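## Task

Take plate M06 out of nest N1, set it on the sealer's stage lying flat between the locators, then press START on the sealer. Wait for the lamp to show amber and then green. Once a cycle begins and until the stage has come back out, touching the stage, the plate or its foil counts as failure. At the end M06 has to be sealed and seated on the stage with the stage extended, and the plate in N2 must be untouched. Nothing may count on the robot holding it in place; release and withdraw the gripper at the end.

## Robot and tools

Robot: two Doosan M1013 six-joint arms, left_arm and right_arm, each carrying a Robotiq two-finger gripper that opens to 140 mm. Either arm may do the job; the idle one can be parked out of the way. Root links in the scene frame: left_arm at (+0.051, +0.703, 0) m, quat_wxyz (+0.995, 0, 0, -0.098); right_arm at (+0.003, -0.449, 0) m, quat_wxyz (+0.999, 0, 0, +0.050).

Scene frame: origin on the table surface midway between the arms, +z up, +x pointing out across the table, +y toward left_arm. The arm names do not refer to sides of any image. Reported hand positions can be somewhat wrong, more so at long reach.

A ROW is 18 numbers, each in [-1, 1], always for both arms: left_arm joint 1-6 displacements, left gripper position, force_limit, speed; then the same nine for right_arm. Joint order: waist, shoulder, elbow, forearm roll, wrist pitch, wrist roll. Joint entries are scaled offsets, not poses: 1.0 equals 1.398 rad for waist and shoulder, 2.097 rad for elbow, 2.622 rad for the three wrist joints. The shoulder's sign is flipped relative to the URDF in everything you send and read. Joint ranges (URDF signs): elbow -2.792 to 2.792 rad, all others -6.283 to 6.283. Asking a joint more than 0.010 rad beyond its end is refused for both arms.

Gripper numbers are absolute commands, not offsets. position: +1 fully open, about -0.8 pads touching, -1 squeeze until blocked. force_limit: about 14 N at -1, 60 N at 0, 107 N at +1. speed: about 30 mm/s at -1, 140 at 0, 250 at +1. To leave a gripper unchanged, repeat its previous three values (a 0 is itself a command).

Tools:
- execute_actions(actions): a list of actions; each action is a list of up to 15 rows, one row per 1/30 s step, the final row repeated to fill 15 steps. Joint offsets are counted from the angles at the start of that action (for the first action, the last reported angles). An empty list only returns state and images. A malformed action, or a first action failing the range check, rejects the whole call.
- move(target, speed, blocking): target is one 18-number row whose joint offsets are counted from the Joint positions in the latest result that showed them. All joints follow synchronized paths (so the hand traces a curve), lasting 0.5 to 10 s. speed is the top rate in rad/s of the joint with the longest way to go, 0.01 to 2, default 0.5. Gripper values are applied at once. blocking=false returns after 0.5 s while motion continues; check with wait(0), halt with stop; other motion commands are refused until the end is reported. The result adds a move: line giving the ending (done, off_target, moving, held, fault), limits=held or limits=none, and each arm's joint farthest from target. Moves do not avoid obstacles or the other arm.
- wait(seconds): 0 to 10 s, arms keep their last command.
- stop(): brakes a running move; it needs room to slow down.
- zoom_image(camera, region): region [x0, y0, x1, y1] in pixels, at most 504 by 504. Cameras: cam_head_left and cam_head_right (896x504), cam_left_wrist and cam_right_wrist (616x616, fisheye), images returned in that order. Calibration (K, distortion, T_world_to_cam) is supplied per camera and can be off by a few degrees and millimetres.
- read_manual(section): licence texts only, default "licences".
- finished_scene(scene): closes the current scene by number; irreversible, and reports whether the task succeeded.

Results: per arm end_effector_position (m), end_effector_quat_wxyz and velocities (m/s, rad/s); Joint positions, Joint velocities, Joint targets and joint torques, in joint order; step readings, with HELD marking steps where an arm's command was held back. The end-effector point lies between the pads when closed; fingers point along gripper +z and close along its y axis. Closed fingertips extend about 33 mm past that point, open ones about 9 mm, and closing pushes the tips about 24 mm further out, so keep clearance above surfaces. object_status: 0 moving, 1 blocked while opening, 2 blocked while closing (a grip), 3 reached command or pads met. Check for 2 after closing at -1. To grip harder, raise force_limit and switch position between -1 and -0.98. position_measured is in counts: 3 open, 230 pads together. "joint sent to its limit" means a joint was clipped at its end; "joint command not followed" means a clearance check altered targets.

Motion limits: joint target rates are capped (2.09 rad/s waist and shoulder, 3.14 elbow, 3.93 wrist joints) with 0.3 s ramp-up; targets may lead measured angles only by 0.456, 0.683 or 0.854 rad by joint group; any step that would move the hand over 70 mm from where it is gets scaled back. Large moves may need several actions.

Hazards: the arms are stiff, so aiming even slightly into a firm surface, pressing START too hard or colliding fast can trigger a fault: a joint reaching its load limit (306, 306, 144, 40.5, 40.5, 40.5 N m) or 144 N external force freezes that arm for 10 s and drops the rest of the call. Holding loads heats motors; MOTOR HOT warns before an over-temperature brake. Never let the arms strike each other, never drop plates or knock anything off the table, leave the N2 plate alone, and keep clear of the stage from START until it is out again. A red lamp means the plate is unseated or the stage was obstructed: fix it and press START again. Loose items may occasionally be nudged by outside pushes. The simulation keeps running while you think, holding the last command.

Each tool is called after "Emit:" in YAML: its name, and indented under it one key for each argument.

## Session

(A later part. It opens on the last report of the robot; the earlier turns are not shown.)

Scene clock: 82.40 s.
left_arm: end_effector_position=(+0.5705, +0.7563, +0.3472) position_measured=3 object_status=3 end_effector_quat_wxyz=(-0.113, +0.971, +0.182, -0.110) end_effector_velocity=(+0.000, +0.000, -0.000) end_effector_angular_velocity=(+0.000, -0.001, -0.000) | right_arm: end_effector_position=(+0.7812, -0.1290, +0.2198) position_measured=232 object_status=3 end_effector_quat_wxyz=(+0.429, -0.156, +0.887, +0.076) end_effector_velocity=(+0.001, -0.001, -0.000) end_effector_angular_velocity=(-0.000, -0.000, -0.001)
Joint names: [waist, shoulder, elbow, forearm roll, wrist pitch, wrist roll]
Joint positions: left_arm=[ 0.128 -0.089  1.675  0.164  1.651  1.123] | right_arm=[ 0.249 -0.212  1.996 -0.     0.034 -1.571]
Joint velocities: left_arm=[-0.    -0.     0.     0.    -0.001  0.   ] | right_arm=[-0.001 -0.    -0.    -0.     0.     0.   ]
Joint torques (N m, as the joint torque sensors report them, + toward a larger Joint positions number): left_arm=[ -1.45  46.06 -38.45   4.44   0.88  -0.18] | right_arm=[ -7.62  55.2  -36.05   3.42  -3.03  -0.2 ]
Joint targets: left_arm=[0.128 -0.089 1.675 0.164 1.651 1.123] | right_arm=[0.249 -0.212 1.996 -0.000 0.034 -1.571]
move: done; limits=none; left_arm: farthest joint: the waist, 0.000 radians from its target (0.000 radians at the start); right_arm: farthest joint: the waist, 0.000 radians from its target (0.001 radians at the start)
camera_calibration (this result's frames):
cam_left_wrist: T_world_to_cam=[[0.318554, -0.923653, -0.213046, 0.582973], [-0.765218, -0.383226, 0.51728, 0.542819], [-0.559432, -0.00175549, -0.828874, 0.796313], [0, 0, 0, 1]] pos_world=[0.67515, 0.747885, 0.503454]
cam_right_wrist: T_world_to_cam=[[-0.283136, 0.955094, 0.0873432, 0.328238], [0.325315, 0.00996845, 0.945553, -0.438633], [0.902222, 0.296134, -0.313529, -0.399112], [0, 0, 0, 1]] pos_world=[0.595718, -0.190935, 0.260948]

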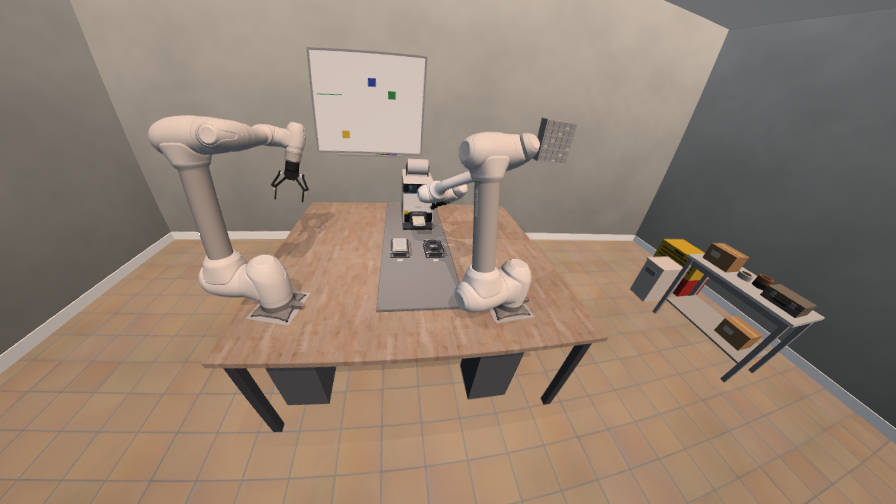

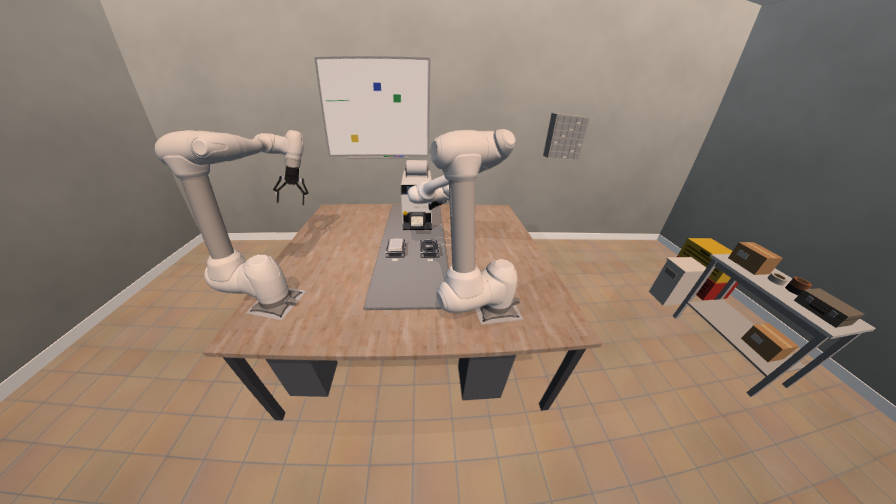

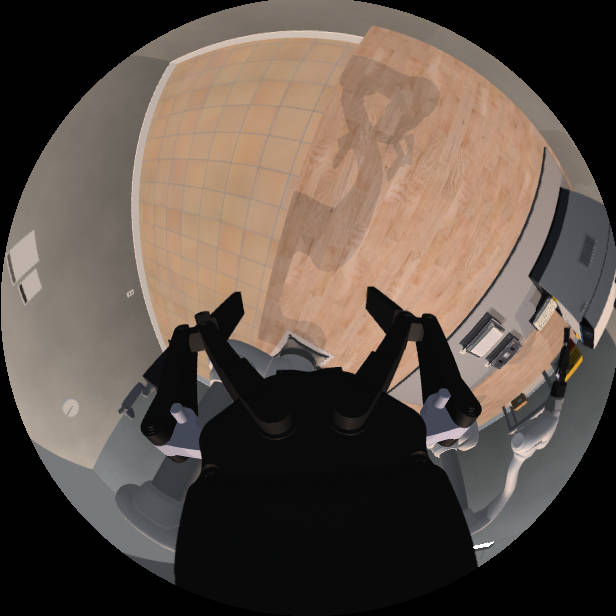

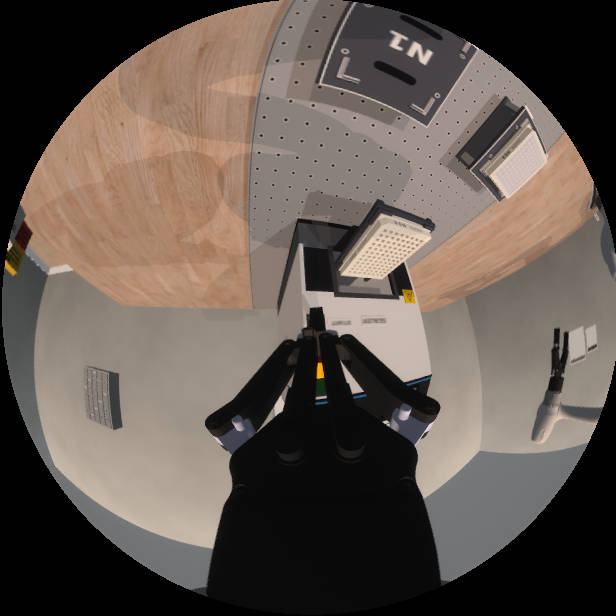

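Emit:
move:
  target: [0,0,0,0,0,0,1,0,0,-0.08,0.12,0.05,0,0,0,-1,-0.4,0.5]
  speed: 0.4

Emit:
wait:
  seconds: 8

Emit:
zoom_image:
  camera: "cam_head_left"
  region: [380, 150, 470, 260]

Scene clock: 83.90 s.
left_arm: end_effector_position=(+0.5705, +0.7563, +0.3472) position_measured=3 object_status=3 end_effector_quat_wxyz=(-0.113, +0.971, +0.182, -0.110) end_effector_velocity=(+0.000, -0.000, -0.000) end_effector_angular_velocity=(-0.000, +0.000, +0.001) | right_arm: end_effector_position=(+0.7434, -0.2344, +0.2787) position_measured=232 object_status=3 end_effector_quat_wxyz=(+0.460, -0.105, +0.880, +0.055) end_effector_velocity=(+0.000, +0.000, +0.000) end_effector_angular_velocity=(-0.001, -0.001, +0.001)
Joint names: [waist, shoulder, elbow, forearm roll, wrist pitch, wrist roll]
Joint positions: left_arm=[ 0.128 -0.089  1.675  0.164  1.651  1.123] | right_arm=[ 0.137 -0.044  2.1   -0.     0.034 -1.571]
Joint velocities: left_arm=[ 0.    -0.001 -0.    -0.001 -0.    -0.001] | right_arm=[ 0.    -0.    -0.    -0.001 -0.     0.   ]
Joint torques (N m, as the joint torque sensors report them, + toward a larger Joint positions number): left_arm=[ -1.86  44.19 -38.06   4.52   0.83  -0.26] | right_arm=[ -2.78  41.58 -36.48   3.43  -2.55  -0.29]
Joint targets: left_arm=[0.128 -0.089 1.675 0.164 1.651 1.123] | right_arm=[0.137 -0.044 2.100 -0.000 0.034 -1.571]
move: done; limits=none; left_arm: farthest joint: the waist, 0.000 radians from its target (0.000 radians at the start); right_arm: farthest joint: the elbow, 0.001 radians from its target (0.105 radians at the start)
camera_calibration (this result's frames):
cam_left_wrist: T_world_to_cam=[[0.318554, -0.923653, -0.213046, 0.582973], [-0.765218, -0.383226, 0.51728, 0.542819], [-0.559432, -0.00175539, -0.828874, 0.796313], [0, 0, 0, 1]] pos_world=[0.67515, 0.747885, 0.503454]
cam_right_wrist: T_world_to_cam=[[-0.180241, 0.979405, 0.090988, 0.34126], [0.266118, -0.0404982, 0.963089, -0.453724], [0.946939, 0.197802, -0.253338, -0.388456], [0, 0, 0, 1]] pos_world=[0.550097, -0.275769, 0.307515]

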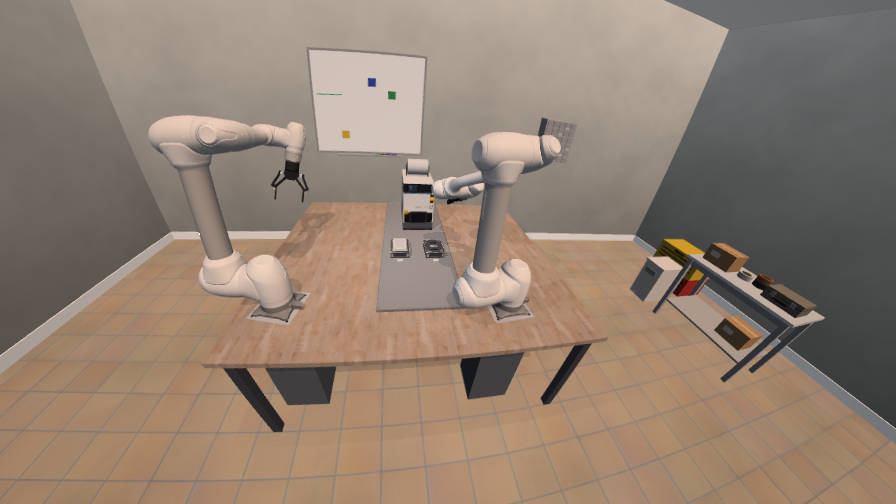

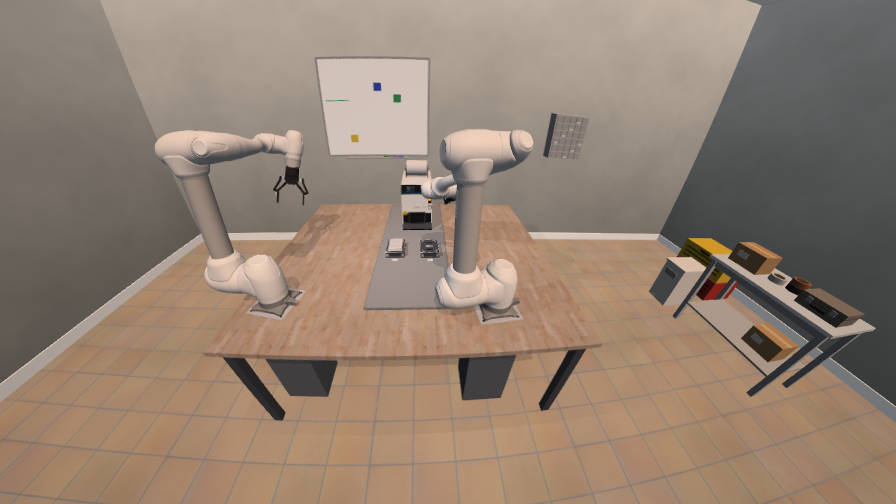

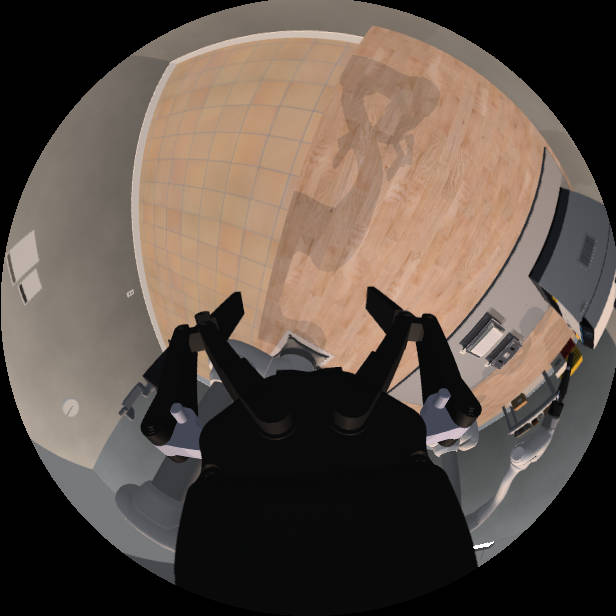

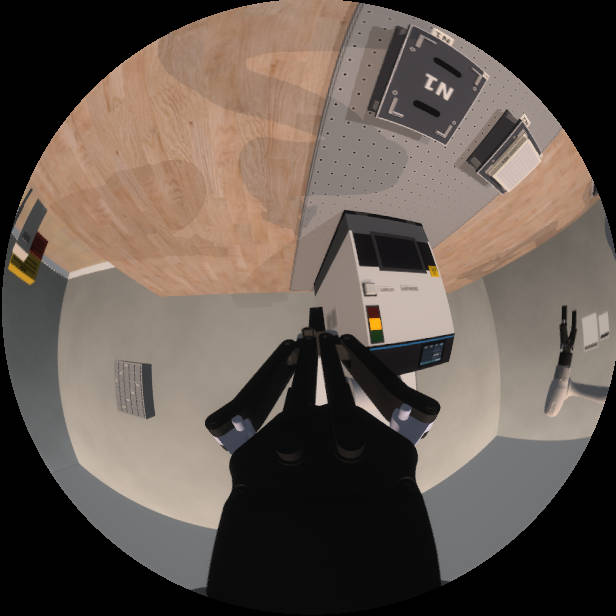

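Scene clock: 91.90 s.
left_arm: end_effector_position=(+0.5705, +0.7563, +0.3472) position_measured=3 object_status=3 end_effector_quat_wxyz=(-0.113, +0.971, +0.182, -0.110) end_effector_velocity=(+0.001, -0.000, -0.000) end_effector_angular_velocity=(-0.001, -0.001, -0.000) | right_arm: end_effector_position=(+0.7434, -0.2344, +0.2788) position_measured=232 object_status=3 end_effector_quat_wxyz=(+0.460, -0.105, +0.880, +0.055) end_effector_velocity=(-0.000, +0.000, -0.000) end_effector_angular_velocity=(-0.000, +0.000, +0.001)
Joint names: [waist, shoulder, elbow, forearm roll, wrist pitch, wrist roll]
Joint positions: left_arm=[ 0.128 -0.089  1.675  0.164  1.651  1.123] | right_arm=[ 0.137 -0.044  2.1   -0.     0.034 -1.571]
Joint velocities: left_arm=[ 0.    -0.     0.    -0.001 -0.002  0.   ] | right_arm=[ 0. -0.  0. -0.  0. -0.]
Joint torques (N m, as the joint torque sensors report them, + toward a larger Joint positions number): left_arm=[ -0.01  45.02 -38.09   4.77   0.84  -0.08] | right_arm=[ -2.6   42.37 -36.35   3.51  -2.52  -0.23]
Joint targets: left_arm=[0.128 -0.089 1.675 0.164 1.651 1.123] | right_arm=[0.137 -0.044 2.100 -0.000 0.034 -1.571]
wait: 8.00 s; at rest by 0.17 s
camera_calibration (this result's frames):
cam_left_wrist: T_world_to_cam=[[0.318554, -0.923653, -0.213046, 0.582973], [-0.765218, -0.383226, 0.51728, 0.542819], [-0.559432, -0.0017554, -0.828874, 0.796313], [0, 0, 0, 1]] pos_world=[0.67515, 0.747885, 0.503454]
cam_right_wrist: T_world_to_cam=[[-0.180216, 0.979409, 0.0909937, 0.341263], [0.266017, -0.0405317, 0.963116, -0.453714], [0.946973, 0.197774, -0.253235, -0.388496], [0, 0, 0, 1]] pos_world=[0.550092, -0.275792, 0.307545]

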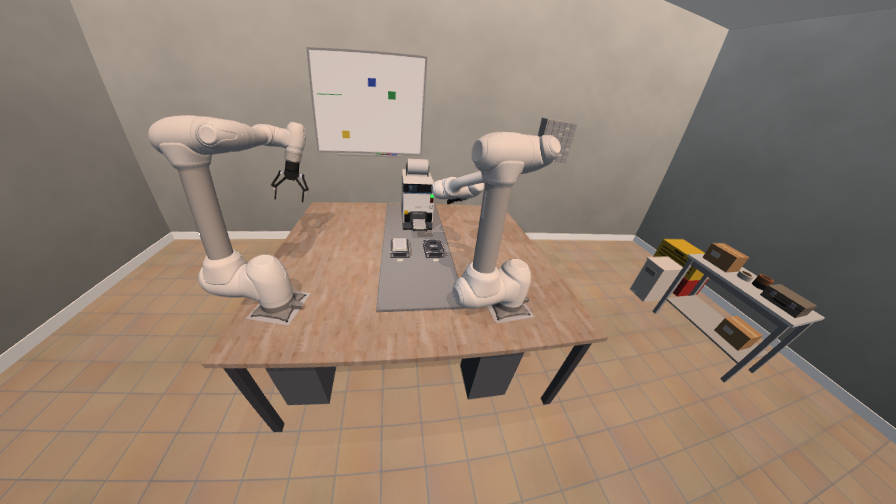

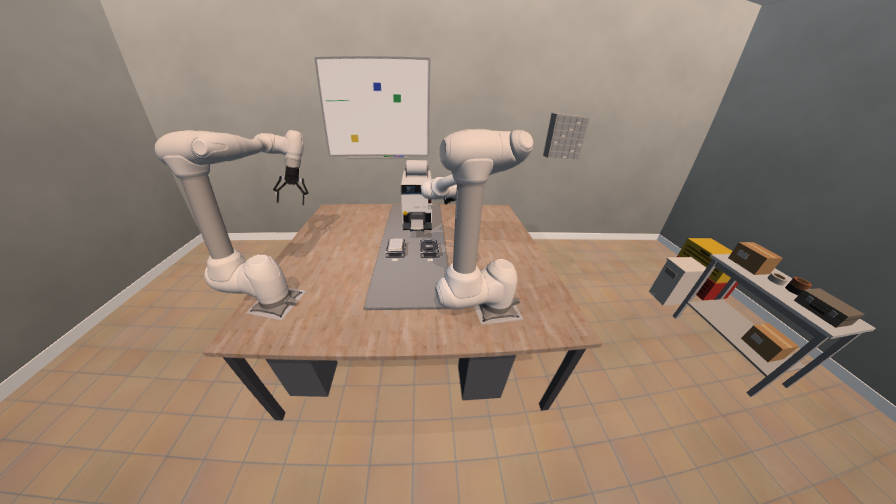

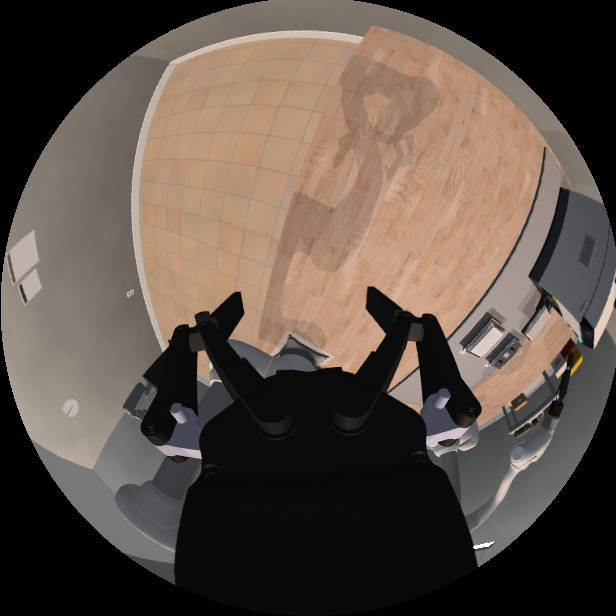

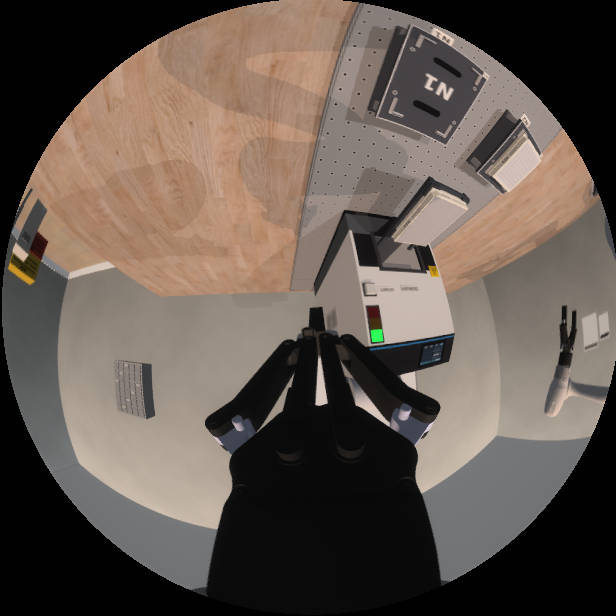

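Region (380, 150, 470, 260) of cam_head_left's 896x504 image, scaled by 4.582, with more detail than that image has; it fills the left 412 columns of this view, and the rest is white.

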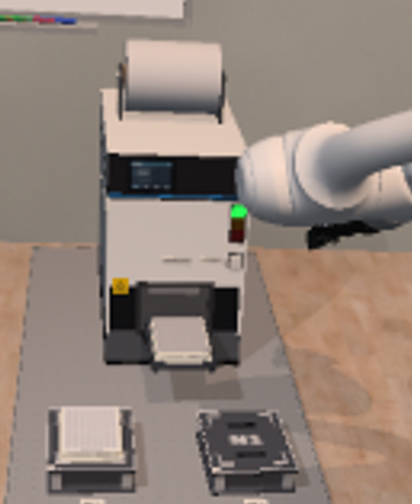

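Green, sealed, stage out.

Emit:
finished_scene:
  scene: 1

The scene is finished: the task was done.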